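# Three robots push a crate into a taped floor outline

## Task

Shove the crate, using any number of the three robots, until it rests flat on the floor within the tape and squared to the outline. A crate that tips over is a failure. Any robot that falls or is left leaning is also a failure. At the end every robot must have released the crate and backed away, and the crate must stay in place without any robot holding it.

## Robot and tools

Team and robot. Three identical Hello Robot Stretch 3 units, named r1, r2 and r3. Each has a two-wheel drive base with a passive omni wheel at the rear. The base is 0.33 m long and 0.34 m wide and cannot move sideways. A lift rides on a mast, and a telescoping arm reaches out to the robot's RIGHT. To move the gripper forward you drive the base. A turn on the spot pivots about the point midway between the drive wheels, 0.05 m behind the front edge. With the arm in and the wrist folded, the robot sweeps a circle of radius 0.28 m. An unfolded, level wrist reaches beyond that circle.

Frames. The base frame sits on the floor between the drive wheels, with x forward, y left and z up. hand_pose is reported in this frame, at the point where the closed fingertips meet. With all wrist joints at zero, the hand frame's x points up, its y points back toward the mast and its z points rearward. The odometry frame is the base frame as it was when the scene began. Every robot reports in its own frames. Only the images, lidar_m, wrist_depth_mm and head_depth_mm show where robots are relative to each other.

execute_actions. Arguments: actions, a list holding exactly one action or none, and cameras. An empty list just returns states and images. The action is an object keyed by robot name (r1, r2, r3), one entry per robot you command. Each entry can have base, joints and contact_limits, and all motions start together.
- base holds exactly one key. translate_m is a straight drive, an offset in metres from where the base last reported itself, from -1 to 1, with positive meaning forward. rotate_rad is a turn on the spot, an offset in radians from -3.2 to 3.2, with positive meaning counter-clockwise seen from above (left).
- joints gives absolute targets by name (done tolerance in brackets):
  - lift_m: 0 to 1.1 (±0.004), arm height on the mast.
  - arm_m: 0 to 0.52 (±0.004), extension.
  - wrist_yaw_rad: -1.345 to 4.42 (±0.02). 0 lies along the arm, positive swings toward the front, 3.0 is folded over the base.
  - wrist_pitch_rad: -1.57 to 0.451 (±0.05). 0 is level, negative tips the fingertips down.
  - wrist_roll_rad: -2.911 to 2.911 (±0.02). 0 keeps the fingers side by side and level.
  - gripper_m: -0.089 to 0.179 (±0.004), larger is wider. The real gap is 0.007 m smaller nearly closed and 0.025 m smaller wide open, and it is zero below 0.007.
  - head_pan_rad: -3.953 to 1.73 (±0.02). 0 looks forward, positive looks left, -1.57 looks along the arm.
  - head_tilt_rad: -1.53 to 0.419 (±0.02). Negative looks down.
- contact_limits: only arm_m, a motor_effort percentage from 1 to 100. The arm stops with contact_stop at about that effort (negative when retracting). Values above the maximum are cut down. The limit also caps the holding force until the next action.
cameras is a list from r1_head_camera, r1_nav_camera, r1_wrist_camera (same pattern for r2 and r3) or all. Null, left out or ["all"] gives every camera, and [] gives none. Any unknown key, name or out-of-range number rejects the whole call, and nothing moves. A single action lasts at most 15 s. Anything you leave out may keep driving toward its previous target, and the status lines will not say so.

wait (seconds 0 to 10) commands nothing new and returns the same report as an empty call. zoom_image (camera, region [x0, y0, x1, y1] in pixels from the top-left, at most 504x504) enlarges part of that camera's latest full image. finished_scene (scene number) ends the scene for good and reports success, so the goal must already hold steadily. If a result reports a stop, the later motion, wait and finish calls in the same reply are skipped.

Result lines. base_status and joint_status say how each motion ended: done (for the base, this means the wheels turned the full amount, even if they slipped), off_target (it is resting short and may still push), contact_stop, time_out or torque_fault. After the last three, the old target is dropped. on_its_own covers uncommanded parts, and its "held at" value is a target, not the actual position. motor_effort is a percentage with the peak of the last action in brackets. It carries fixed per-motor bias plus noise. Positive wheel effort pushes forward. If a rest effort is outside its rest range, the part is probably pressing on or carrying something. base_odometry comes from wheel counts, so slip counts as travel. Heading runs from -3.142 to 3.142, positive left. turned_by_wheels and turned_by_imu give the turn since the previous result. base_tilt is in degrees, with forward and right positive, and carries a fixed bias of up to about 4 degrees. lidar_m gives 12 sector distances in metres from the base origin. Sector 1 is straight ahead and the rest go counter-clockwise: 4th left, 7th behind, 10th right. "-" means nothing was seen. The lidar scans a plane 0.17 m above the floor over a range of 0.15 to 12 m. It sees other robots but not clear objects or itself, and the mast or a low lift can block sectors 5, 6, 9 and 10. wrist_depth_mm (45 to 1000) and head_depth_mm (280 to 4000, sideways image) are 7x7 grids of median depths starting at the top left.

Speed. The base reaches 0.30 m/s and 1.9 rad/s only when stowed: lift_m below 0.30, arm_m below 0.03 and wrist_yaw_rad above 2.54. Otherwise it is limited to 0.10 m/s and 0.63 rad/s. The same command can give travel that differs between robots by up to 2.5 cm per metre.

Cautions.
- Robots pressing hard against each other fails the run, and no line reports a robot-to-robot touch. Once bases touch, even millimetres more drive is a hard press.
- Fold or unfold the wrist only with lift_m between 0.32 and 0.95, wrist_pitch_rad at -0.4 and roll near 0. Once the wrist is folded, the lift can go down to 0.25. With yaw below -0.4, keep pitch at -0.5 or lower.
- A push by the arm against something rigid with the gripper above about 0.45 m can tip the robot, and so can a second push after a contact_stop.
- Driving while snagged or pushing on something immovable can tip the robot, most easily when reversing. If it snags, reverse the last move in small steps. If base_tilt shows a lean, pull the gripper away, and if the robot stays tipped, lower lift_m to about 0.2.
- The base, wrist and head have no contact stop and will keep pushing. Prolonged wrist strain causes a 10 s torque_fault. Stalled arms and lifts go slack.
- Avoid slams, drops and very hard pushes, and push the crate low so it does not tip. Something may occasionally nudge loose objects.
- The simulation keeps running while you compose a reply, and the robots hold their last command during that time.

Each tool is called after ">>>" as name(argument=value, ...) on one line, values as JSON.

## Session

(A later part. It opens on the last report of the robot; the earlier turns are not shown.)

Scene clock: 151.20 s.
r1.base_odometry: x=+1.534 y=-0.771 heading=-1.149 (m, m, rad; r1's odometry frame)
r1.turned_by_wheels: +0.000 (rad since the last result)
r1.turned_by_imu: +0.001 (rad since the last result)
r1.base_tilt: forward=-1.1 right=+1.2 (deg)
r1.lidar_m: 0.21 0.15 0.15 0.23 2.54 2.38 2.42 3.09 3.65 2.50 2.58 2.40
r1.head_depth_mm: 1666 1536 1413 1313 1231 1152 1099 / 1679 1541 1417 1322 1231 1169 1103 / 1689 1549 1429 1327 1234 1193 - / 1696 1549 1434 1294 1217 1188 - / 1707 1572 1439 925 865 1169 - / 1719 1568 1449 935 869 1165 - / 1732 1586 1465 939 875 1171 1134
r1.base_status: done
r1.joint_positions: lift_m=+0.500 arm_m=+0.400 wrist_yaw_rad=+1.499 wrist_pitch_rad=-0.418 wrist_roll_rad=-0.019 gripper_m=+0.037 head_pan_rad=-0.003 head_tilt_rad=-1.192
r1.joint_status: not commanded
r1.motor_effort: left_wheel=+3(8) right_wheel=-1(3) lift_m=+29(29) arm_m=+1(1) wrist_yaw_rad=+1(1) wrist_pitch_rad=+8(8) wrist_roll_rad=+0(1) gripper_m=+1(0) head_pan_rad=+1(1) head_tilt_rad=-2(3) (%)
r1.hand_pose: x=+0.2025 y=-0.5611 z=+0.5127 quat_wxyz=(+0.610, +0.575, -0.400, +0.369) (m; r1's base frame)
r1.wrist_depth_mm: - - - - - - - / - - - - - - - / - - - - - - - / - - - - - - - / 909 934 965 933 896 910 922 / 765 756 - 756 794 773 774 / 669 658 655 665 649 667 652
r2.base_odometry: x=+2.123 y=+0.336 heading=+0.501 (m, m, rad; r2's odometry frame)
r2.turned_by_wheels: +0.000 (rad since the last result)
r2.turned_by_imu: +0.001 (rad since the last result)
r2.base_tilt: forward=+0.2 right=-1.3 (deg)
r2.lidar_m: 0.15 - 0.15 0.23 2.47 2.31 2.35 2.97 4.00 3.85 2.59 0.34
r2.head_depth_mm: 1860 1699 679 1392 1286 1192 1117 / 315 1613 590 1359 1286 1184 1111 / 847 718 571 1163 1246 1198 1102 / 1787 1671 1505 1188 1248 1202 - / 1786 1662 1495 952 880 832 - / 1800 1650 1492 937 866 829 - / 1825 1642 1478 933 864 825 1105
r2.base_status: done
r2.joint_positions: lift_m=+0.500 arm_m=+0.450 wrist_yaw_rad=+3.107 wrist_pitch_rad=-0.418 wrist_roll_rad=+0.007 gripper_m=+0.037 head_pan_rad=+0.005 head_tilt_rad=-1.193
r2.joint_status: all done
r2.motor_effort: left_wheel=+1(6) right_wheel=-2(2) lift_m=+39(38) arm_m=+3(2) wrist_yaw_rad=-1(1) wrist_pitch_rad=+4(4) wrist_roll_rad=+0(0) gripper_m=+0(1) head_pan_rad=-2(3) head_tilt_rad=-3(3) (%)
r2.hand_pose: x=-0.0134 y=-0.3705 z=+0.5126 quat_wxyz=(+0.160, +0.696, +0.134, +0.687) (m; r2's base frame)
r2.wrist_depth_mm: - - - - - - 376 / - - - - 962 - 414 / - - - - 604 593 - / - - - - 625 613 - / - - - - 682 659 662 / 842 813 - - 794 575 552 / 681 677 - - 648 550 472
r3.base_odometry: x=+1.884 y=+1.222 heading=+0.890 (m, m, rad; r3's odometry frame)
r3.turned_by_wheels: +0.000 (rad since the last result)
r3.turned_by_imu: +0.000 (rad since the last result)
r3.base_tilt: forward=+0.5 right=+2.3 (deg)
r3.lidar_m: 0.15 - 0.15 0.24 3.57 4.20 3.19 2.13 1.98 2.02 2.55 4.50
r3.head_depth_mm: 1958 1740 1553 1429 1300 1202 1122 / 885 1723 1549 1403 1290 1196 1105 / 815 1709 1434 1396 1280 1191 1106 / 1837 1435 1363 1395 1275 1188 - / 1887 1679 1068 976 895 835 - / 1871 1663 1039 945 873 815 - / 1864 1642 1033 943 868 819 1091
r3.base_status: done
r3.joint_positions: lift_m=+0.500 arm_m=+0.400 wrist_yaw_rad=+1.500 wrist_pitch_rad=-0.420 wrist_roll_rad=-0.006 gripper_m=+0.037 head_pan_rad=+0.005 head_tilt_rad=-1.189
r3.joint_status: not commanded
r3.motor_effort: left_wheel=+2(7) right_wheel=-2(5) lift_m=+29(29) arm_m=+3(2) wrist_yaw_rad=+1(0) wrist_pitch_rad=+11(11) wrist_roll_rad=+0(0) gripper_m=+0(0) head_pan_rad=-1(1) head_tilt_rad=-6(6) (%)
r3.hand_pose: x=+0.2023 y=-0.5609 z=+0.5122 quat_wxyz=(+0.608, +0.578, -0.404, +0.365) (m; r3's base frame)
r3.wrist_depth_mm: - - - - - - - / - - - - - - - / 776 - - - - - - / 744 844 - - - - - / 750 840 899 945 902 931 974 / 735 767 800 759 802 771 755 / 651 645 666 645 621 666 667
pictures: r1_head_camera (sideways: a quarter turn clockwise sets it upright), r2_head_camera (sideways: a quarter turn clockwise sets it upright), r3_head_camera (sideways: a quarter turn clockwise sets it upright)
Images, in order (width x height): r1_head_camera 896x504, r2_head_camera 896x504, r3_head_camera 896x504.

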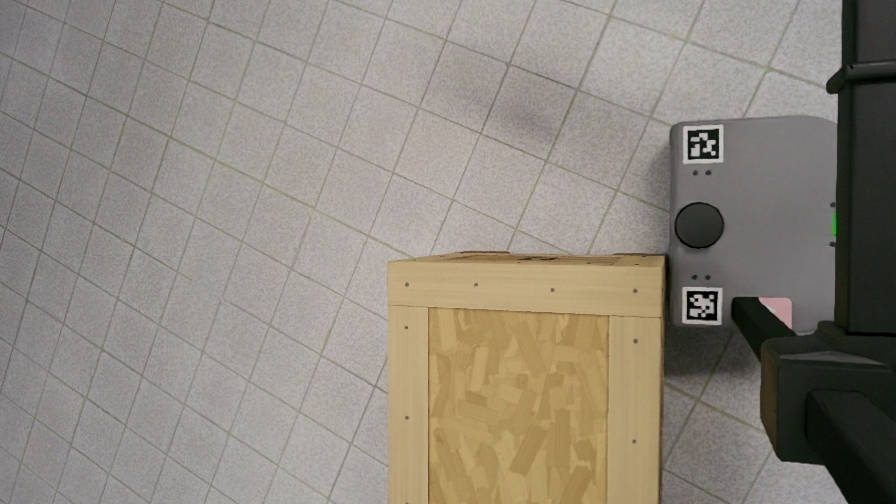

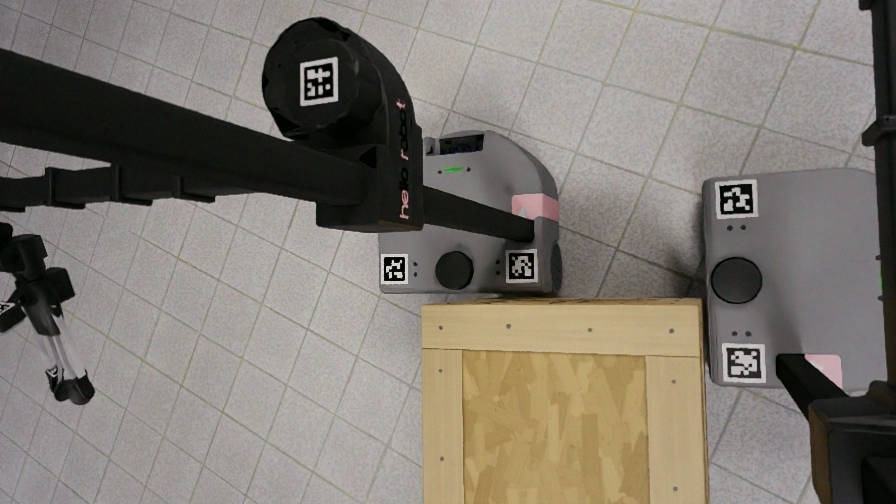

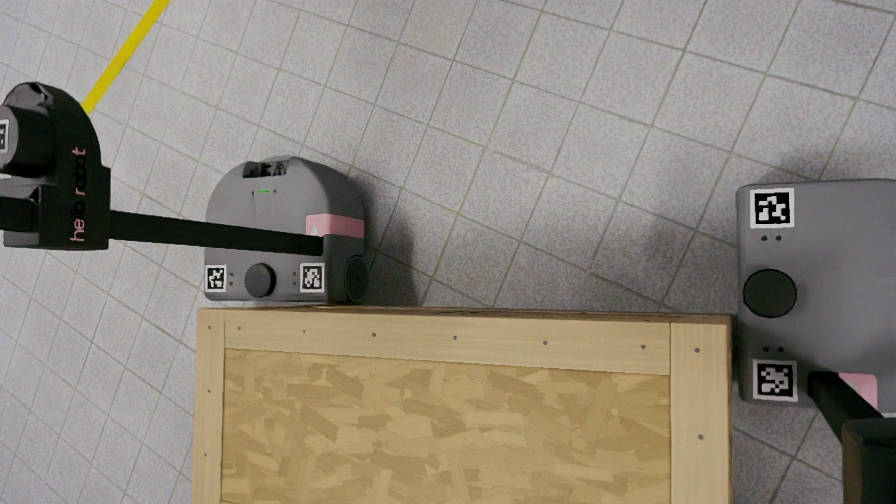

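>>> execute_actions(actions=[{"r1":{"base":{"translate_m":0.25},"joints":{"arm_m":0.2}},"r2":{"base":{"translate_m":0.25},"joints":{"arm_m":0.2}},"r3":{"base":{"translate_m":0.25},"joints":{"arm_m":0.2}}}], cameras=["r3_head_camera","r2_head_camera","r1_head_camera"])

Scene clock: 156.83 s.
r1.base_odometry: x=+1.636 y=-0.999 heading=-1.149 (m, m, rad; r1's odometry frame)
r1.turned_by_wheels: +0.000 (rad since the last result)
r1.turned_by_imu: +1.009 (rad since the last result)
r1.base_tilt: forward=-1.1 right=+1.2 (deg)
r1.lidar_m: - 4.13 2.66 2.43 2.45 3.07 3.66 2.51 2.56 2.34 0.29 0.15
r1.head_depth_mm: 1673 1530 1413 1312 1219 1154 1105 / 1678 1541 1418 912 1082 1163 1104 / 1688 1544 985 916 867 1186 - / 1663 1359 995 922 860 1184 - / 1709 1081 998 925 1225 1192 - / 1704 1089 1006 1313 1252 1174 - / 1719 1095 1044 1344 1265 1179 1131
r1.base_status: translate_m off_target (by the wheels' count: +0.2497 of +0.2500)
r1.joint_positions: lift_m=+0.500 arm_m=+0.200 wrist_yaw_rad=+1.500 wrist_pitch_rad=-0.418 wrist_roll_rad=-0.019 gripper_m=+0.037 head_pan_rad=-0.003 head_tilt_rad=-1.192
r1.joint_status: all done
r1.on_its_own: left_wheel is at rest, and its effort (+49) is outside its rest range (-18 to +18); right_wheel is at rest, and its effort (+32) is outside its rest range (-18 to +18)
r1.motor_effort: left_wheel=+49(67) right_wheel=+32(37) lift_m=+29(29) arm_m=-2(4) wrist_yaw_rad=+0(1) wrist_pitch_rad=+8(8) wrist_roll_rad=+0(0) gripper_m=+1(1) head_pan_rad=+1(2) head_tilt_rad=-2(2) (%)
r1.hand_pose: x=+0.2025 y=-0.3612 z=+0.5127 quat_wxyz=(+0.610, +0.575, -0.400, +0.370) (m; r1's base frame)
r1.wrist_depth_mm: - - - - - - - / 749 - - - - - - / 543 - - - - - - / 421 438 - - - - - / 342 336 940 886 892 903 916 / 288 287 - 760 780 787 780 / 248 250 304 651 653 669 647
r2.base_odometry: x=+2.342 y=+0.455 heading=+0.501 (m, m, rad; r2's odometry frame)
r2.turned_by_wheels: +0.000 (rad since the last result)
r2.turned_by_imu: +0.792 (rad since the last result)
r2.base_tilt: forward=+0.2 right=-1.4 (deg)
r2.lidar_m: - 0.16 2.88 2.36 2.36 2.60 4.02 4.01 2.93 2.40 0.43 0.15
r2.head_depth_mm: 1910 1613 1537 1230 1151 1198 1107 / 1880 874 1525 1218 1129 1194 1116 / 1872 1593 1520 955 1111 1196 1109 / 1862 1678 1489 950 875 1182 - / 1830 1653 1046 946 871 912 - / 1837 1599 1029 940 889 1178 - / 1761 1202 1022 939 1236 1159 1107
r2.base_status: translate_m off_target (by the wheels' count: +0.2497 of +0.2500)
r2.joint_positions: lift_m=+0.500 arm_m=+0.200 wrist_yaw_rad=+3.107 wrist_pitch_rad=-0.418 wrist_roll_rad=+0.007 gripper_m=+0.037 head_pan_rad=+0.005 head_tilt_rad=-1.193
r2.joint_status: all done
r2.on_its_own: left_wheel is at rest, and its effort (+36) is outside its rest range (-18 to +18); right_wheel is at rest, and its effort (+38) is outside its rest range (-18 to +18)
r2.motor_effort: left_wheel=+36(57) right_wheel=+38(45) lift_m=+38(38) arm_m=-2(1) wrist_yaw_rad=-1(2) wrist_pitch_rad=+4(4) wrist_roll_rad=+0(0) gripper_m=+0(0) head_pan_rad=-3(2) head_tilt_rad=-3(4) (%)
r2.hand_pose: x=-0.0134 y=-0.1210 z=+0.5126 quat_wxyz=(+0.160, +0.696, +0.134, +0.687) (m; r2's base frame)
r2.wrist_depth_mm: - - - - - - - / - - - - - - - / - - - - - 631 575 / - - - - - 430 424 / - 981 989 941 364 345 336 / 823 818 820 - 319 292 284 / 699 693 - - 396 282 244
r3.base_odometry: x=+2.041 y=+1.416 heading=+0.890 (m, m, rad; r3's odometry frame)
r3.turned_by_wheels: +0.000 (rad since the last result)
r3.turned_by_imu: +1.039 (rad since the last result)
r3.base_tilt: forward=+0.5 right=+2.3 (deg)
r3.lidar_m: - 0.16 3.52 4.25 3.23 2.15 1.99 2.02 2.55 4.47 0.21 0.15
r3.head_depth_mm: 1962 1739 1084 981 1250 1199 1116 / 1938 1720 1071 975 914 1194 1108 / 1923 1685 1551 967 888 1187 1107 / 1882 1707 1524 960 882 842 - / 1888 1674 1512 955 876 836 - / 1872 1682 1507 1361 1144 1177 - / 1848 1651 1496 1160 1094 1162 1098
r3.base_status: translate_m off_target (by the wheels' count: +0.2497 of +0.2500)
r3.joint_positions: lift_m=+0.500 arm_m=+0.200 wrist_yaw_rad=+1.501 wrist_pitch_rad=-0.419 wrist_roll_rad=-0.006 gripper_m=+0.037 head_pan_rad=+0.005 head_tilt_rad=-1.189
r3.joint_status: all done
r3.on_its_own: left_wheel is at rest, and its effort (+40) is outside its rest range (-18 to +18); right_wheel is at rest, and its effort (+42) is outside its rest range (-18 to +18)
r3.motor_effort: left_wheel=+40(62) right_wheel=+42(56) lift_m=+29(29) arm_m=-3(5) wrist_yaw_rad=-1(1) wrist_pitch_rad=+10(12) wrist_roll_rad=+0(0) gripper_m=+0(1) head_pan_rad=-2(1) head_tilt_rad=-6(5) (%)
r3.hand_pose: x=+0.2024 y=-0.3611 z=+0.5124 quat_wxyz=(+0.608, +0.578, -0.404, +0.366) (m; r3's base frame)
r3.wrist_depth_mm: - - - - - - - / - - - - - - - / - - 576 582 590 - - / 428 440 438 448 443 470 - / 344 349 362 359 388 526 687 / 294 293 302 305 454 582 531 / 248 249 259 332 482 595 521
pictures: r1_head_camera (sideways: a quarter turn clockwise sets it upright), r2_head_camera (sideways: a quarter turn clockwise sets it upright), r3_head_camera (sideways: a quarter turn clockwise sets it upright)
Images, in order (width x height): r1_head_camera 896x504, r2_head_camera 896x504, r3_head_camera 896x504.

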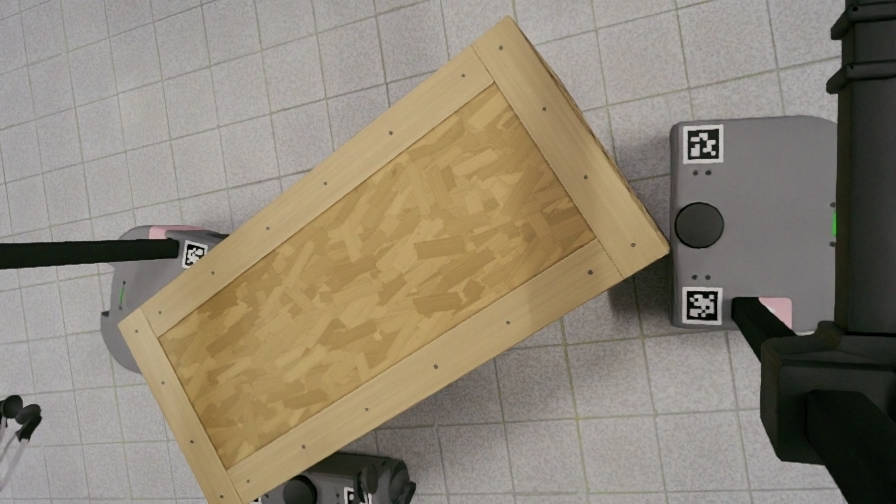

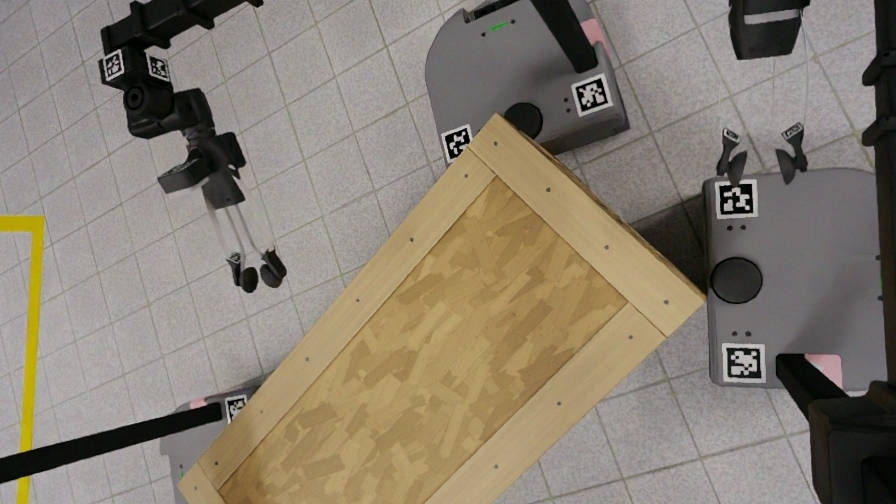

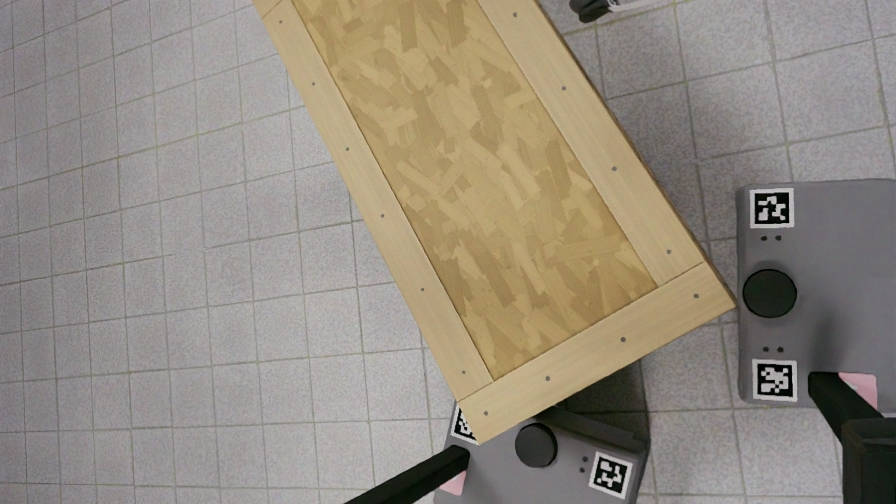

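>>> execute_actions(actions=[{"r1":{"base":{"translate_m":-0.2}},"r2":{"base":{"translate_m":-0.2},"joints":{"arm_m":0.1}},"r3":{"base":{"translate_m":-0.12}}}], cameras=[])

>>> execute_actions(actions=[{"r1":{"base":{"rotate_rad":-1.5}},"r2":{"base":{"rotate_rad":-1.3}},"r3":{"base":{"rotate_rad":0.22}}}], cameras=[])

>>> execute_actions(actions=[{"r1":{"base":{"translate_m":-0.25}},"r2":{"base":{"translate_m":-0.25}},"r3":{"base":{"translate_m":0.1}}}], cameras=[])

>>> execute_actions(actions=[{"r1":{"base":{"rotate_rad":0.85}},"r2":{"base":{"rotate_rad":0.78}}}], cameras=["r3_head_camera","r2_head_camera","r1_head_camera"])

Scene clock: 168.03 s.
r1.base_odometry: x=+1.554 y=-0.816 heading=-1.149 (m, m, rad; r1's odometry frame)
r1.turned_by_wheels: +0.000 (rad since the last result)
r1.turned_by_imu: +0.000 (rad since the last result)
r1.base_tilt: forward=-1.0 right=+1.1 (deg)
r1.lidar_m: 0.25 0.35 2.63 2.41 2.42 3.01 3.47 2.33 2.60 2.37 2.39 0.34
r1.head_depth_mm: 1667 1531 1414 1303 1228 1148 1099 / 1670 1543 984 1053 1236 1166 1107 / 1685 1530 988 934 1238 1191 - / 1497 1076 993 932 1228 1195 - / 1183 1083 998 1304 1251 1189 - / 1725 1086 1319 1341 1254 1174 - / 1730 1166 1454 1351 1261 1180 1132
r1.base_status: done
r1.joint_positions: lift_m=+0.500 arm_m=+0.200 wrist_yaw_rad=+1.500 wrist_pitch_rad=-0.418 wrist_roll_rad=-0.019 gripper_m=+0.037 head_pan_rad=-0.003 head_tilt_rad=-1.192
r1.joint_status: not commanded
r1.motor_effort: left_wheel=+0(46) right_wheel=+2(29) lift_m=+29(29) arm_m=-2(2) wrist_yaw_rad=+0(1) wrist_pitch_rad=+8(8) wrist_roll_rad=+0(0) gripper_m=+1(0) head_pan_rad=+1(2) head_tilt_rad=-2(2) (%)
r1.hand_pose: x=+0.2025 y=-0.3612 z=+0.5127 quat_wxyz=(+0.610, +0.575, -0.400, +0.370) (m; r1's base frame)
r1.wrist_depth_mm: - - - - - - - / 784 841 - - - - - / 547 544 - - - - - / 417 417 439 - - - - / 344 379 437 933 876 910 916 / 345 409 - 784 782 773 769 / 369 432 584 650 657 652 674
r2.base_odometry: x=+2.167 y=+0.359 heading=+0.501 (m, m, rad; r2's odometry frame)
r2.turned_by_wheels: +0.000 (rad since the last result)
r2.turned_by_imu: +0.001 (rad since the last result)
r2.base_tilt: forward=+0.2 right=-1.3 (deg)
r2.lidar_m: 0.25 0.32 2.79 2.29 2.29 2.53 3.84 3.82 2.99 2.47 0.66 0.38
r2.head_depth_mm: 942 1691 1531 1236 1288 1216 1109 / 1856 1679 1522 1331 1279 1192 1100 / 1866 1648 1517 1091 1274 1196 1101 / 1853 1667 1037 960 1241 1198 - / 1861 1656 1036 948 1223 1189 - / 1822 1130 1029 966 1257 1179 - / 1588 1125 1027 1318 1250 1155 1100
r2.base_status: done
r2.joint_positions: lift_m=+0.500 arm_m=+0.100 wrist_yaw_rad=+3.107 wrist_pitch_rad=-0.418 wrist_roll_rad=+0.007 gripper_m=+0.037 head_pan_rad=+0.005 head_tilt_rad=-1.193
r2.joint_status: all done
r2.motor_effort: left_wheel=-1(34) right_wheel=+0(36) lift_m=+38(39) arm_m=-2(0) wrist_yaw_rad=-1(1) wrist_pitch_rad=+4(4) wrist_roll_rad=+1(0) gripper_m=+0(0) head_pan_rad=-3(3) head_tilt_rad=-3(3) (%)
r2.hand_pose: x=-0.0134 y=-0.0210 z=+0.5126 quat_wxyz=(+0.160, +0.696, +0.134, +0.687) (m; r2's base frame)
r2.wrist_depth_mm: - - - - - - - / - - - - - - - / - - - - - - - / - - - - - - - / - - 967 916 950 922 611 / 815 791 827 790 795 759 395 / 685 695 704 - 657 638 304
r3.base_odometry: x=+1.966 y=+1.323 heading=+0.890 (m, m, rad; r3's odometry frame)
r3.turned_by_wheels: +0.000 (rad since the last result)
r3.turned_by_imu: +0.002 (rad since the last result)
r3.base_tilt: forward=+0.5 right=+2.2 (deg)
r3.lidar_m: 0.17 0.27 3.66 4.22 3.04 2.02 1.87 1.90 2.38 4.47 0.64 0.22
r3.head_depth_mm: 1953 1747 1076 1008 1303 1204 1115 / 1953 1706 1074 973 1262 1200 1109 / 1928 1715 1062 964 1071 1190 1104 / 1898 1694 1050 960 902 1197 - / 1877 1691 1512 954 898 1186 - / 1868 1673 1504 972 1247 1183 - / 1838 1658 1489 1334 1258 1169 1091
r3.base_status: done
r3.joint_positions: lift_m=+0.500 arm_m=+0.200 wrist_yaw_rad=+1.501 wrist_pitch_rad=-0.419 wrist_roll_rad=-0.006 gripper_m=+0.037 head_pan_rad=+0.005 head_tilt_rad=-1.189
r3.joint_status: not commanded
r3.motor_effort: left_wheel=+0(37) right_wheel=+1(39) lift_m=+29(29) arm_m=-3(3) wrist_yaw_rad=-1(1) wrist_pitch_rad=+10(10) wrist_roll_rad=+0(0) gripper_m=+1(0) head_pan_rad=-2(2) head_tilt_rad=-6(6) (%)
r3.hand_pose: x=+0.2024 y=-0.3611 z=+0.5124 quat_wxyz=(+0.608, +0.578, -0.404, +0.366) (m; r3's base frame)
r3.wrist_depth_mm: - - - - - - - / - - - - - - - / - 574 575 593 590 - - / 430 440 447 443 499 882 - / 349 348 359 414 586 839 705 / 293 311 338 476 711 761 648 / 280 322 423 540 640 653 683
pictures: none
No camera images: the call's "cameras" was empty. Leave "cameras" out to get every camera's image.

Scene clock: 171.33 s.
r1.base_odometry: x=+1.554 y=-0.816 heading=-2.649 (m, m, rad; r1's odometry frame)
r1.turned_by_wheels: -1.500 (rad since the last result)
r1.turned_by_imu: -1.514 (rad since the last result)
r1.base_tilt: forward=-1.1 right=+1.2 (deg)
r1.lidar_m: 2.37 2.41 0.32 0.25 0.46 2.56 2.41 2.45 3.20 3.48 2.34 2.53
r1.head_depth_mm: 1664 1533 1417 1314 1231 1154 1103 / 1676 1538 1420 1317 1234 1164 1104 / 1684 1540 1424 1331 1239 1191 - / 1692 1560 1435 1336 1240 1195 - / 1712 1563 1444 1341 1253 1196 - / 1733 1570 1458 1342 1255 1122 - / 1725 1579 1461 1350 921 821 1126
r1.base_status: done
r1.joint_positions: lift_m=+0.500 arm_m=+0.200 wrist_yaw_rad=+1.500 wrist_pitch_rad=-0.418 wrist_roll_rad=-0.019 gripper_m=+0.037 head_pan_rad=-0.003 head_tilt_rad=-1.192
r1.joint_status: not commanded
r1.motor_effort: left_wheel=+2(8) right_wheel=-1(5) lift_m=+29(29) arm_m=-2(2) wrist_yaw_rad=+0(1) wrist_pitch_rad=+8(8) wrist_roll_rad=+0(0) gripper_m=+1(0) head_pan_rad=+2(1) head_tilt_rad=-2(3) (%)
r1.hand_pose: x=+0.2025 y=-0.3612 z=+0.5127 quat_wxyz=(+0.610, +0.575, -0.400, +0.370) (m; r1's base frame)
r1.wrist_depth_mm: - - - - - - - / - - - - - - - / - - - - - - - / - - - - - - - / 879 900 925 932 905 900 891 / 757 754 - 765 786 747 759 / 658 667 661 662 660 661 650
r2.base_odometry: x=+2.167 y=+0.359 heading=-0.799 (m, m, rad; r2's odometry frame)
r2.turned_by_wheels: -1.300 (rad since the last result)
r2.turned_by_imu: -1.284 (rad since the last result)
r2.base_tilt: forward=+0.2 right=-1.3 (deg)
r2.lidar_m: 2.45 0.67 0.27 0.25 0.68 2.42 2.28 2.33 3.02 3.81 3.77 2.58
r2.head_depth_mm: 1892 1687 1534 1401 1292 1216 1108 / 1885 1690 1527 1397 1280 1202 1098 / 1846 1673 1522 1389 1277 1197 1105 / 1861 1660 1508 1374 1271 1205 - / 1846 1651 1509 1373 1265 1188 - / 1824 1651 1494 1348 1258 1177 - / 1818 1631 1258 1227 1249 968 1108
r2.base_status: done
r2.joint_positions: lift_m=+0.500 arm_m=+0.100 wrist_yaw_rad=+3.107 wrist_pitch_rad=-0.418 wrist_roll_rad=+0.007 gripper_m=+0.037 head_pan_rad=+0.005 head_tilt_rad=-1.193
r2.joint_status: not commanded
r2.motor_effort: left_wheel=+1(5) right_wheel=-3(6) lift_m=+38(39) arm_m=-2(2) wrist_yaw_rad=-1(1) wrist_pitch_rad=+4(4) wrist_roll_rad=+0(0) gripper_m=+1(0) head_pan_rad=-2(3) head_tilt_rad=-3(3) (%)
r2.hand_pose: x=-0.0134 y=-0.0210 z=+0.5126 quat_wxyz=(+0.160, +0.696, +0.134, +0.687) (m; r2's base frame)
r2.wrist_depth_mm: - - - - - - - / - - - - - - - / - - - 629 613 - - / - - - 547 523 792 854 / - 988 947 640 620 786 677 / 822 786 849 721 755 748 673 / 706 684 694 - 648 659 632
r3.base_odometry: x=+1.966 y=+1.323 heading=+1.110 (m, m, rad; r3's odometry frame)
r3.turned_by_wheels: +0.220 (rad since the last result)
r3.turned_by_imu: +0.221 (rad since the last result)
r3.base_tilt: forward=+0.5 right=+2.2 (deg)
r3.lidar_m: 0.17 0.67 4.32 4.22 2.41 1.90 1.87 2.01 2.96 3.54 0.34 0.18
r3.head_depth_mm: 1949 1727 1079 981 1115 1201 1114 / 1955 1702 1070 972 928 1187 1111 / 1912 1717 1532 969 904 1189 1109 / 1881 1685 1539 962 888 1186 - / 1881 1677 1507 979 1242 1186 - / 1847 1646 1274 1299 1261 1174 - / 676 765 1303 1286 1248 1160 1098
r3.base_status: done
r3.joint_positions: lift_m=+0.500 arm_m=+0.200 wrist_yaw_rad=+1.501 wrist_pitch_rad=-0.419 wrist_roll_rad=-0.006 gripper_m=+0.037 head_pan_rad=+0.005 head_tilt_rad=-1.189
r3.joint_status: not commanded
r3.motor_effort: left_wheel=-3(9) right_wheel=+3(8) lift_m=+29(29) arm_m=-3(3) wrist_yaw_rad=+0(0) wrist_pitch_rad=+10(10) wrist_roll_rad=+0(0) gripper_m=+1(1) head_pan_rad=-2(2) head_tilt_rad=-5(5) (%)
r3.hand_pose: x=+0.2024 y=-0.3611 z=+0.5124 quat_wxyz=(+0.608, +0.578, -0.404, +0.366) (m; r3's base frame)
r3.wrist_depth_mm: - - - - - - - / - - - - - - - / - - 582 575 607 611 - / 428 438 441 442 444 453 451 / 349 356 357 355 351 386 471 / 293 292 302 305 362 446 592 / 249 255 291 343 417 547 609
pictures: none
No camera images: the call's "cameras" was empty. Leave "cameras" out to get every camera's image.

Scene clock: 174.90 s.
r1.base_odometry: x=+1.775 y=-0.698 heading=-2.649 (m, m, rad; r1's odometry frame)
r1.turned_by_wheels: +0.000 (rad since the last result)
r1.turned_by_imu: -0.001 (rad since the last result)
r1.base_tilt: forward=-1.1 right=+1.2 (deg)
r1.lidar_m: 2.63 0.39 0.34 0.47 1.03 2.29 2.15 2.19 2.85 3.49 2.45 2.79
r1.head_depth_mm: 1663 1528 1412 1314 1228 1151 1104 / 1683 1540 1423 1321 1234 1170 1107 / 1697 1543 1427 1327 1236 1189 - / 1697 1553 1437 1336 1246 1191 - / 1718 1567 1442 1347 1246 1191 - / 1712 1568 1451 1336 1180 1175 - / 1728 1584 1459 936 927 1181 1130
r1.base_status: done
r1.joint_positions: lift_m=+0.500 arm_m=+0.200 wrist_yaw_rad=+1.500 wrist_pitch_rad=-0.418 wrist_roll_rad=-0.019 gripper_m=+0.037 head_pan_rad=-0.003 head_tilt_rad=-1.192
r1.joint_status: not commanded
r1.motor_effort: left_wheel=+3(5) right_wheel=-1(5) lift_m=+29(29) arm_m=-1(2) wrist_yaw_rad=+1(0) wrist_pitch_rad=+8(8) wrist_roll_rad=+0(0) gripper_m=+0(1) head_pan_rad=+2(2) head_tilt_rad=-2(2) (%)
r1.hand_pose: x=+0.2025 y=-0.3612 z=+0.5127 quat_wxyz=(+0.610, +0.575, -0.400, +0.370) (m; r1's base frame)
r1.wrist_depth_mm: - - - - - - - / - - - - - - - / - - - - - - - / - - - - - - - / 920 899 956 900 902 893 934 / 765 740 - 767 797 752 783 / 661 651 646 659 654 657 646
r2.base_odometry: x=+1.993 y=+0.539 heading=-0.799 (m, m, rad; r2's odometry frame)
r2.turned_by_wheels: +0.000 (rad since the last result)
r2.turned_by_imu: +0.001 (rad since the last result)
r2.base_tilt: forward=+0.3 right=-1.3 (deg)
r2.lidar_m: 2.70 0.38 0.39 0.55 3.11 2.17 2.04 2.08 2.71 3.84 3.93 2.85
r2.head_depth_mm: 1911 1708 1532 1400 1293 1210 1108 / 1866 1681 1527 1395 1283 1195 1100 / 1865 1675 1508 1384 1267 1195 1101 / 1860 1667 1515 1376 1271 1201 - / 1839 1646 1506 1370 1261 1183 - / 1831 1637 1476 1359 1248 1175 - / 1823 1590 1281 1303 1052 1161 1107
r2.base_status: done
r2.joint_positions: lift_m=+0.500 arm_m=+0.100 wrist_yaw_rad=+3.107 wrist_pitch_rad=-0.418 wrist_roll_rad=+0.007 gripper_m=+0.037 head_pan_rad=+0.005 head_tilt_rad=-1.193
r2.joint_status: not commanded
r2.motor_effort: left_wheel=+2(1) right_wheel=-2(6) lift_m=+38(38) arm_m=-2(2) wrist_yaw_rad=+0(1) wrist_pitch_rad=+4(4) wrist_roll_rad=+0(0) gripper_m=+0(0) head_pan_rad=-3(3) head_tilt_rad=-4(3) (%)
r2.hand_pose: x=-0.0134 y=-0.0210 z=+0.5126 quat_wxyz=(+0.160, +0.696, +0.134, +0.687) (m; r2's base frame)
r2.wrist_depth_mm: - - - - - - - / - - - - 976 - - / - - - 976 671 590 618 / - - - - 695 506 667 / - 986 951 935 685 575 718 / 833 818 838 762 676 693 724 / 695 679 704 - 662 631 628
r3.base_odometry: x=+2.010 y=+1.412 heading=+1.110 (m, m, rad; r3's odometry frame)
r3.turned_by_wheels: +0.000 (rad since the last result)
r3.turned_by_imu: +0.000 (rad since the last result)
r3.base_tilt: forward=+0.5 right=+2.3 (deg)
r3.lidar_m: 0.15 0.79 4.28 4.23 2.53 2.01 1.98 2.11 3.11 0.88 0.15 -
r3.head_depth_mm: 1949 1736 1556 979 906 1199 1111 / 1959 1713 1553 972 889 1179 1108 / 1917 1713 1547 965 885 1148 1108 / 1901 1685 1516 961 878 834 - / 1892 1682 1473 960 1115 1186 - / 799 1599 1289 1353 1252 1171 - / 840 1630 1330 1364 1260 1165 1095
r3.base_status: done
r3.joint_positions: lift_m=+0.500 arm_m=+0.200 wrist_yaw_rad=+1.501 wrist_pitch_rad=-0.419 wrist_roll_rad=-0.006 gripper_m=+0.037 head_pan_rad=+0.005 head_tilt_rad=-1.189
r3.joint_status: not commanded
r3.motor_effort: left_wheel=-3(2) right_wheel=+3(9) lift_m=+29(29) arm_m=-3(4) wrist_yaw_rad=-1(1) wrist_pitch_rad=+10(10) wrist_roll_rad=+0(0) gripper_m=+0(0) head_pan_rad=-1(1) head_tilt_rad=-6(6) (%)
r3.hand_pose: x=+0.2024 y=-0.3611 z=+0.5124 quat_wxyz=(+0.608, +0.578, -0.404, +0.366) (m; r3's base frame)
r3.wrist_depth_mm: - - - - - - - / - - - - - - - / - - - - 598 647 - / 601 426 447 445 444 457 449 / 353 351 364 355 363 360 356 / 295 290 302 297 307 296 311 / 251 251 250 254 247 272 410
pictures: none
No camera images: the call's "cameras" was empty. Leave "cameras" out to get every camera's image.

Scene clock: 177.20 s.
r1.base_odometry: x=+1.775 y=-0.698 heading=-1.799 (m, m, rad; r1's odometry frame)
r1.turned_by_wheels: +0.850 (rad since the last result)
r1.turned_by_imu: +0.859 (rad since the last result)
r1.base_tilt: forward=-1.1 right=+1.2 (deg)
r1.lidar_m: 0.34 0.40 0.78 2.52 2.16 2.16 2.48 3.48 2.45 3.08 2.63 2.62
r1.head_depth_mm: 1662 1533 1411 1311 1230 1153 1099 / 1668 1539 1422 1319 1232 1168 1104 / 1695 1544 1012 1298 1243 1193 - / 1699 1547 993 949 1241 1195 - / 1701 1083 999 1082 1246 1192 - / 1680 1088 1002 1272 1254 1174 - / 1521 1092 1011 1318 1264 1186 1132
r1.base_status: done
r1.joint_positions: lift_m=+0.500 arm_m=+0.200 wrist_yaw_rad=+1.500 wrist_pitch_rad=-0.418 wrist_roll_rad=-0.019 gripper_m=+0.037 head_pan_rad=-0.003 head_tilt_rad=-1.192
r1.joint_status: not commanded
r1.motor_effort: left_wheel=-2(8) right_wheel=+2(6) lift_m=+29(29) arm_m=-3(1) wrist_yaw_rad=+0(0) wrist_pitch_rad=+8(8) wrist_roll_rad=-1(0) gripper_m=+1(0) head_pan_rad=+2(1) head_tilt_rad=-3(3) (%)
r1.hand_pose: x=+0.2025 y=-0.3612 z=+0.5127 quat_wxyz=(+0.610, +0.575, -0.400, +0.370) (m; r1's base frame)
r1.wrist_depth_mm: - - - - - - - / - - - - - - - / 548 581 - - - - - / 431 555 - - - - - / 421 584 853 914 902 883 906 / 432 578 - 749 788 757 761 / 444 563 654 669 648 655 664
r2.base_odometry: x=+1.993 y=+0.539 heading=-0.019 (m, m, rad; r2's odometry frame)
r2.turned_by_wheels: +0.780 (rad since the last result)
r2.turned_by_imu: +0.772 (rad since the last result)
r2.base_tilt: forward=+0.2 right=-1.3 (deg)
r2.lidar_m: 0.38 0.44 0.78 2.49 2.04 2.04 2.27 3.58 3.83 3.26 2.72 0.79
r2.head_depth_mm: 802 1639 1514 1398 1289 1218 1108 / 1786 1687 1371 1394 1286 1191 1102 / 1813 1676 1342 1383 1274 1195 1101 / 1852 1670 1050 1203 1269 1201 - / 1785 1659 1038 978 1265 1190 - / 1734 1615 1027 1020 1260 1179 - / 1816 1116 1019 1117 1251 1160 1107
r2.base_status: done
r2.joint_positions: lift_m=+0.500 arm_m=+0.100 wrist_yaw_rad=+3.107 wrist_pitch_rad=-0.418 wrist_roll_rad=+0.007 gripper_m=+0.037 head_pan_rad=+0.005 head_tilt_rad=-1.193
r2.joint_status: not commanded
r2.motor_effort: left_wheel=-1(5) right_wheel=+2(5) lift_m=+38(38) arm_m=-2(1) wrist_yaw_rad=+1(1) wrist_pitch_rad=+4(4) wrist_roll_rad=+0(0) gripper_m=+0(0) head_pan_rad=-4(3) head_tilt_rad=-4(3) (%)
r2.hand_pose: x=-0.0134 y=-0.0210 z=+0.5126 quat_wxyz=(+0.160, +0.696, +0.134, +0.687) (m; r2's base frame)
r2.wrist_depth_mm: - - - - - - - / - - - - - - 867 / - - - - - - 609 / - - - - - 996 545 / - - 958 958 975 861 534 / 812 802 814 787 787 746 522 / 686 673 689 - 648 652 512
r3.base_odometry: x=+2.010 y=+1.412 heading=+1.110 (m, m, rad; r3's odometry frame)
r3.turned_by_wheels: +0.000 (rad since the last result)
r3.turned_by_imu: +0.000 (rad since the last result)
r3.base_tilt: forward=+0.5 right=+2.2 (deg)
r3.lidar_m: 0.15 0.78 4.27 4.23 2.53 2.01 1.97 2.12 3.13 0.96 0.15 -
r3.head_depth_mm: 1954 1732 1562 983 909 1207 1109 / 1928 1727 1550 976 893 1176 1113 / 1915 1696 1550 968 886 1147 1109 / 1897 1696 1525 960 879 832 - / 1876 1671 1519 956 1108 1186 - / 1840 1609 1325 1368 1258 1186 - / 864 1645 1306 1342 1261 1162 1095
r3.base_status: not commanded
r3.joint_positions: lift_m=+0.500 arm_m=+0.200 wrist_yaw_rad=+1.501 wrist_pitch_rad=-0.419 wrist_roll_rad=-0.006 gripper_m=+0.037 head_pan_rad=+0.005 head_tilt_rad=-1.189
r3.joint_status: not commanded
r3.motor_effort: left_wheel=-3(3) right_wheel=+3(3) lift_m=+29(29) arm_m=-3(3) wrist_yaw_rad=-1(1) wrist_pitch_rad=+10(10) wrist_roll_rad=+0(0) gripper_m=+0(1) head_pan_rad=-1(2) head_tilt_rad=-5(5) (%)
r3.hand_pose: x=+0.2024 y=-0.3611 z=+0.5124 quat_wxyz=(+0.608, +0.578, -0.404, +0.366) (m; r3's base frame)
r3.wrist_depth_mm: - - - - - - - / - - - - - - - / - - - - 597 644 - / 440 437 435 438 444 449 451 / 345 348 360 353 358 361 358 / 292 295 304 294 307 296 316 / 250 253 250 253 246 270 409
pictures: r1_head_camera (sideways: a quarter turn clockwise sets it upright), r2_head_camera (sideways: a quarter turn clockwise sets it upright), r3_head_camera (sideways: a quarter turn clockwise sets it upright)
Images, in order (width x height): r1_head_camera 896x504, r2_head_camera 896x504, r3_head_camera 896x504.

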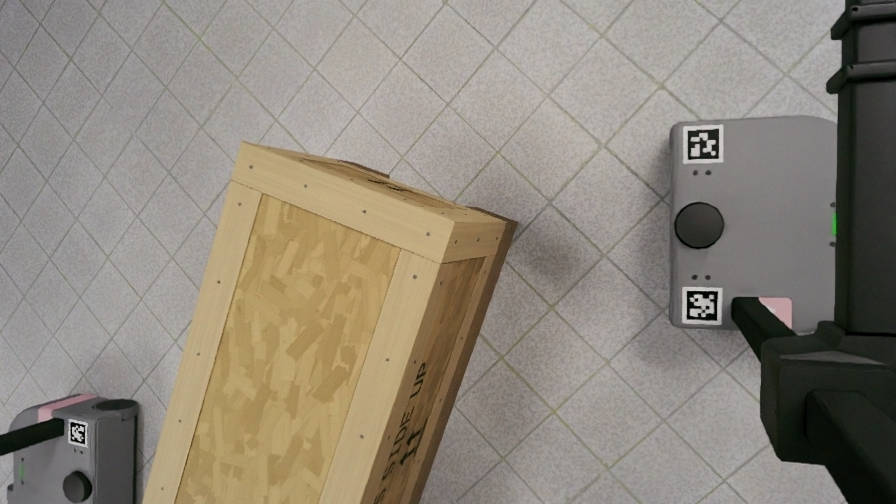

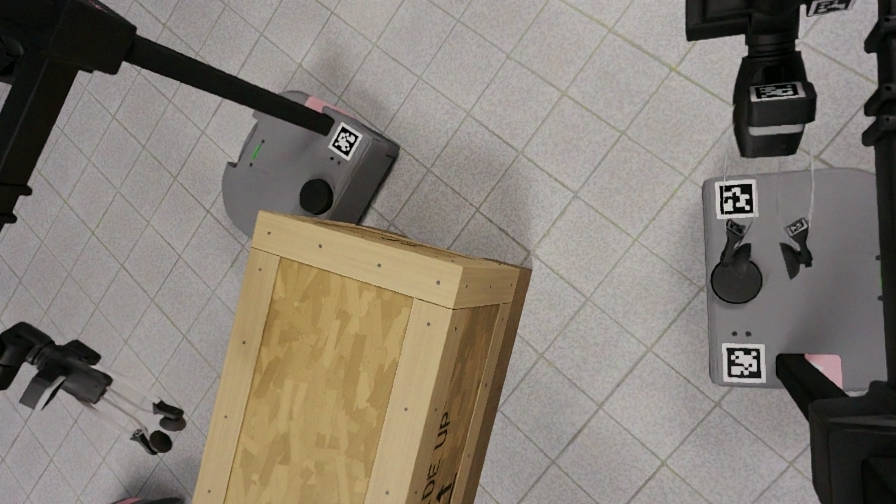

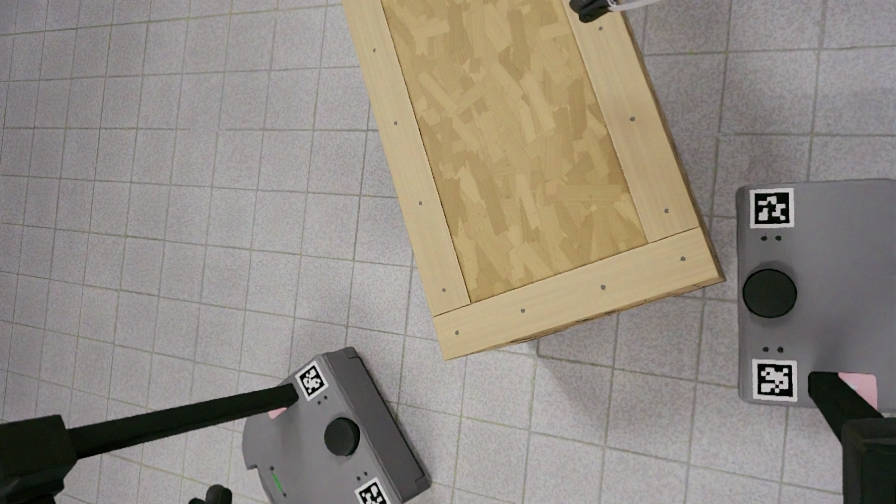

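>>> execute_actions(actions=[{"r1":{"base":{"translate_m":0.28},"joints":{"arm_m":0.15}},"r2":{"base":{"translate_m":0.32},"joints":{"arm_m":0.2}},"r3":{"base":{"translate_m":-0.18}}}], cameras=[])

>>> execute_actions(actions=[{"r1":{"base":{"translate_m":0.13}},"r2":{"base":{"translate_m":0.13}},"r3":{"base":{"rotate_rad":-1.9}}}], cameras=["r3_nav_camera","r2_head_camera","r1_head_camera"])

Scene clock: 185.60 s.
r1.base_odometry: x=+1.711 y=-0.971 heading=-1.799 (m, m, rad; r1's odometry frame)
r1.turned_by_wheels: +0.000 (rad since the last result)
r1.turned_by_imu: +0.002 (rad since the last result)
r1.base_tilt: forward=-1.1 right=+1.1 (deg)
r1.lidar_m: - - 0.15 0.96 2.36 2.36 2.72 3.68 2.55 2.83 2.42 0.16
r1.head_depth_mm: 1664 1527 1409 1321 1231 1157 1096 / 1683 1542 1425 1325 1237 1162 1103 / 1691 1548 1438 923 1210 1187 - / 1700 1558 1432 923 863 1188 - / 1714 1561 1448 927 877 1193 - / 1729 1579 999 933 892 1177 - / 1724 1593 1006 940 1225 1183 1136
r1.base_status: done
r1.joint_positions: lift_m=+0.500 arm_m=+0.150 wrist_yaw_rad=+1.500 wrist_pitch_rad=-0.418 wrist_roll_rad=-0.019 gripper_m=+0.037 head_pan_rad=-0.003 head_tilt_rad=-1.192
r1.joint_status: all done
r1.motor_effort: left_wheel=-4(5) right_wheel=+2(6) lift_m=+29(29) arm_m=-1(1) wrist_yaw_rad=+0(0) wrist_pitch_rad=+8(8) wrist_roll_rad=+0(0) gripper_m=+0(1) head_pan_rad=+2(1) head_tilt_rad=-3(2) (%)
r1.hand_pose: x=+0.2025 y=-0.3112 z=+0.5127 quat_wxyz=(+0.610, +0.575, -0.400, +0.370) (m; r1's base frame)
r1.wrist_depth_mm: - - - - - - - / - - - - - - - / - - - - - - - / 414 - - - - - - / 341 367 955 915 906 906 937 / 301 379 - 771 804 771 753 / 299 380 656 653 645 643 664
r2.base_odometry: x=+2.312 y=+0.532 heading=-0.019 (m, m, rad; r2's odometry frame)
r2.turned_by_wheels: +0.000 (rad since the last result)
r2.turned_by_imu: +0.002 (rad since the last result)
r2.base_tilt: forward=+0.3 right=-1.3 (deg)
r2.lidar_m: - - 0.15 2.77 2.29 2.28 2.53 4.00 4.04 2.99 2.47 0.67
r2.head_depth_mm: 1893 1664 1509 1389 1283 1206 1112 / 837 1681 1325 1319 1276 1186 1113 / 1766 1670 1341 1351 1271 1190 1101 / 856 1662 1520 946 883 1174 - / 1806 1588 1494 947 871 868 - / 1825 1649 1483 945 869 1155 - / 1816 1627 1483 939 862 1159 1103
r2.base_status: done
r2.joint_positions: lift_m=+0.500 arm_m=+0.200 wrist_yaw_rad=+3.107 wrist_pitch_rad=-0.418 wrist_roll_rad=+0.007 gripper_m=+0.037 head_pan_rad=+0.005 head_tilt_rad=-1.193
r2.joint_status: all done
r2.motor_effort: left_wheel=-1(3) right_wheel=+2(7) lift_m=+38(39) arm_m=+2(4) wrist_yaw_rad=-1(1) wrist_pitch_rad=+4(4) wrist_roll_rad=+0(0) gripper_m=+0(0) head_pan_rad=-3(3) head_tilt_rad=-3(3) (%)
r2.hand_pose: x=-0.0134 y=-0.1205 z=+0.5126 quat_wxyz=(+0.160, +0.696, +0.134, +0.687) (m; r2's base frame)
r2.wrist_depth_mm: - - - - - - - / - - - - - 872 - / - - - - 696 588 580 / - - - - 497 439 424 / - - 939 923 365 344 336 / 833 812 807 - 307 298 281 / 691 687 - - 366 321 292
r3.base_odometry: x=+1.930 y=+1.251 heading=+1.109 (m, m, rad; r3's odometry frame)
r3.turned_by_wheels: +0.000 (rad since the last result)
r3.turned_by_imu: +0.002 (rad since the last result)
r3.base_tilt: forward=+0.5 right=+2.2 (deg)
r3.lidar_m: 0.25 3.15 4.31 4.25 2.30 1.82 1.80 1.92 2.85 4.47 0.51 0.27
r3.head_depth_mm: 1960 1747 1079 992 1287 1200 1113 / 1945 1724 1072 974 1249 1197 1110 / 1920 1692 1057 965 1138 1195 1118 / 1899 1688 1053 958 949 1195 - / 788 1619 1275 1065 1256 1189 - / 803 1668 1325 1299 1267 1176 - / 829 1627 1433 1358 1254 1164 1099
r3.base_status: done
r3.joint_positions: lift_m=+0.500 arm_m=+0.200 wrist_yaw_rad=+1.501 wrist_pitch_rad=-0.419 wrist_roll_rad=-0.006 gripper_m=+0.037 head_pan_rad=+0.005 head_tilt_rad=-1.189
r3.joint_status: not commanded
r3.motor_effort: left_wheel=-3(10) right_wheel=+3(4) lift_m=+29(29) arm_m=-3(2) wrist_yaw_rad=-1(1) wrist_pitch_rad=+10(10) wrist_roll_rad=+0(0) gripper_m=+0(0) head_pan_rad=-1(2) head_tilt_rad=-6(6) (%)
r3.hand_pose: x=+0.2024 y=-0.3611 z=+0.5124 quat_wxyz=(+0.608, +0.578, -0.404, +0.366) (m; r3's base frame)
r3.wrist_depth_mm: - - - - - - - / - - - - - - - / - 565 574 587 591 594 - / 421 431 437 444 447 470 - / 348 351 361 376 435 529 887 / 297 309 329 416 513 611 574 / 305 336 409 482 584 632 490
pictures: none
No camera images: the call's "cameras" was empty. Leave "cameras" out to get every camera's image.

Scene clock: 189.53 s.
r1.base_odometry: x=+1.682 y=-1.097 heading=-1.798 (m, m, rad; r1's odometry frame)
r1.turned_by_wheels: +0.001 (rad since the last result)
r1.turned_by_imu: -0.321 (rad since the last result)
r1.base_tilt: forward=-1.1 right=+1.1 (deg)
r1.lidar_m: 2.45 - 0.15 0.21 2.52 2.37 2.42 3.16 3.70 2.56 2.55 2.40
r1.head_depth_mm: 1666 1536 1418 1316 1231 1154 1103 / 1680 1541 1423 1318 1235 1164 1107 / 1692 1545 1427 1329 1240 1189 - / 1708 1552 1440 921 856 825 - / 1714 1570 1436 926 864 1045 - / 1715 1575 1454 930 870 1166 - / 1741 1584 1461 937 873 1167 1129
r1.base_status: translate_m off_target (by the wheels' count: +0.1296 of +0.1300)
r1.joint_positions: lift_m=+0.500 arm_m=+0.150 wrist_yaw_rad=+1.500 wrist_pitch_rad=-0.416 wrist_roll_rad=-0.019 gripper_m=+0.037 head_pan_rad=-0.003 head_tilt_rad=-1.192
r1.joint_status: not commanded
r1.on_its_own: left_wheel is at rest, and its effort (+74) is outside its rest range (-18 to +18); right_wheel is at rest, and its effort (+32) is outside its rest range (-18 to +18)
r1.motor_effort: left_wheel=+74(100) right_wheel=+32(48) lift_m=+28(30) arm_m=+0(1) wrist_yaw_rad=+0(1) wrist_pitch_rad=+8(9) wrist_roll_rad=+0(0) gripper_m=+0(0) head_pan_rad=+2(1) head_tilt_rad=-3(3) (%)
r1.hand_pose: x=+0.2027 y=-0.3111 z=+0.5130 quat_wxyz=(+0.610, +0.575, -0.400, +0.370) (m; r1's base frame)
r1.wrist_depth_mm: - - - - - - - / - - - - - - - / - - - - - - - / - - - - - - - / 394 883 940 916 911 903 881 / 396 746 - 752 815 771 764 / 392 538 671 656 636 680 673
r2.base_odometry: x=+2.442 y=+0.530 heading=-0.019 (m, m, rad; r2's odometry frame)
r2.turned_by_wheels: +0.000 (rad since the last result)
r2.turned_by_imu: -0.248 (rad since the last result)
r2.base_tilt: forward=+0.2 right=-1.3 (deg)
r2.lidar_m: - - 0.15 0.21 2.44 2.30 2.35 3.04 4.05 3.72 2.57 2.44
r2.head_depth_mm: 876 1664 1484 1402 1291 1211 1107 / 1017 734 675 1279 1283 1189 1115 / 511 638 790 1222 1267 1194 1101 / 1860 1669 1492 1238 1244 1178 - / 1846 1670 1491 947 876 818 - / 1836 1661 1498 944 866 824 - / 1811 1640 1487 931 865 824 1104
r2.base_status: translate_m off_target (by the wheels' count: +0.1297 of +0.1300)
r2.joint_positions: lift_m=+0.500 arm_m=+0.200 wrist_yaw_rad=+3.106 wrist_pitch_rad=-0.418 wrist_roll_rad=+0.007 gripper_m=+0.037 head_pan_rad=+0.005 head_tilt_rad=-1.192
r2.joint_status: not commanded
r2.on_its_own: left_wheel is at rest, and its effort (+31) is outside its rest range (-18 to +18); right_wheel is at rest, and its effort (+35) is outside its rest range (-18 to +18)
r2.motor_effort: left_wheel=+31(65) right_wheel=+35(62) lift_m=+38(38) arm_m=+2(3) wrist_yaw_rad=+0(1) wrist_pitch_rad=+4(4) wrist_roll_rad=+0(0) gripper_m=+0(0) head_pan_rad=-3(3) head_tilt_rad=-3(4) (%)
r2.hand_pose: x=-0.0133 y=-0.1205 z=+0.5127 quat_wxyz=(+0.160, +0.696, +0.134, +0.687) (m; r2's base frame)
r2.wrist_depth_mm: - - - - - - - / - - - - 944 - - / - - - - 613 593 - / - - - - 446 432 436 / - 976 963 906 364 341 338 / 818 814 839 - 320 332 340 / 688 683 - - 388 387 394
r3.base_odometry: x=+1.930 y=+1.251 heading=-0.790 (m, m, rad; r3's odometry frame)
r3.turned_by_wheels: -1.900 (rad since the last result)
r3.turned_by_imu: -1.906 (rad since the last result)
r3.base_tilt: forward=+0.5 right=+2.2 (deg)
r3.lidar_m: 3.83 0.82 0.37 0.24 0.27 3.49 4.25 3.43 2.02 1.79 1.80 2.13
r3.head_depth_mm: 1971 1734 1563 1416 1298 1206 1117 / 1922 1715 1547 1402 1292 1193 1109 / 1928 1715 1542 1402 1290 1184 1108 / 1915 1681 1522 1390 1279 1191 - / 1883 1677 1519 1379 1270 1190 - / 1865 1657 1517 1373 1262 1175 - / 1848 1654 1496 1365 1254 1162 979
r3.base_status: done
r3.joint_positions: lift_m=+0.500 arm_m=+0.200 wrist_yaw_rad=+1.501 wrist_pitch_rad=-0.419 wrist_roll_rad=-0.006 gripper_m=+0.037 head_pan_rad=+0.005 head_tilt_rad=-1.189
r3.joint_status: not commanded
r3.motor_effort: left_wheel=+1(8) right_wheel=-1(7) lift_m=+28(28) arm_m=-3(3) wrist_yaw_rad=-1(1) wrist_pitch_rad=+10(10) wrist_roll_rad=+0(0) gripper_m=+0(0) head_pan_rad=-2(1) head_tilt_rad=-5(6) (%)
r3.hand_pose: x=+0.2024 y=-0.3611 z=+0.5124 quat_wxyz=(+0.608, +0.578, -0.404, +0.366) (m; r3's base frame)
r3.wrist_depth_mm: - - - - - - - / - - - - - - - / - - - - - - - / - - - - - - - / 914 887 946 928 922 911 947 / 761 741 771 762 816 793 796 / 660 669 651 659 638 667 676
pictures: r1_head_camera (sideways: a quarter turn clockwise sets it upright), r2_head_camera (sideways: a quarter turn clockwise sets it upright), r3_nav_camera (sideways: a quarter turn counterclockwise sets it upright)
Images, in order (width x height): r1_head_camera 896x504, r2_head_camera 896x504, r3_nav_camera 672x504.

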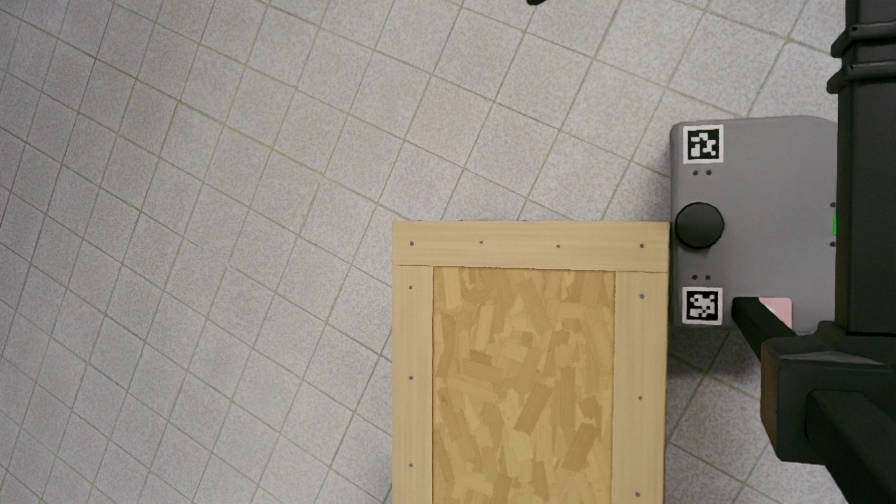

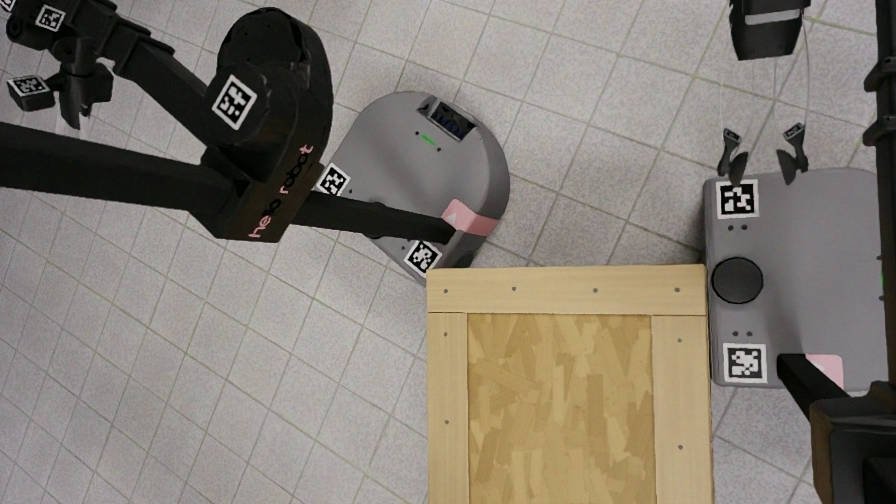

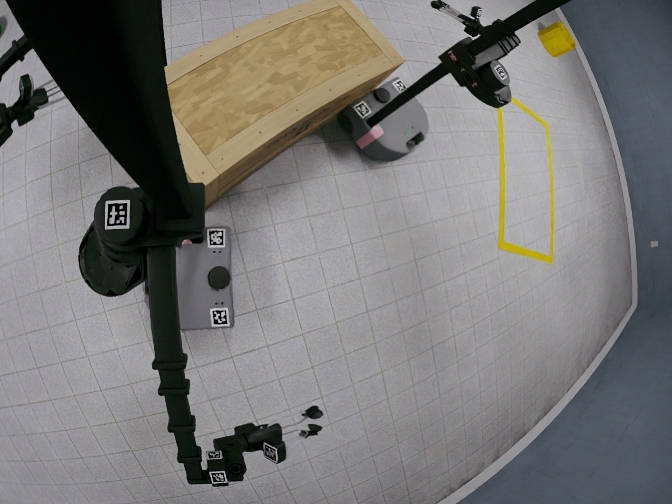

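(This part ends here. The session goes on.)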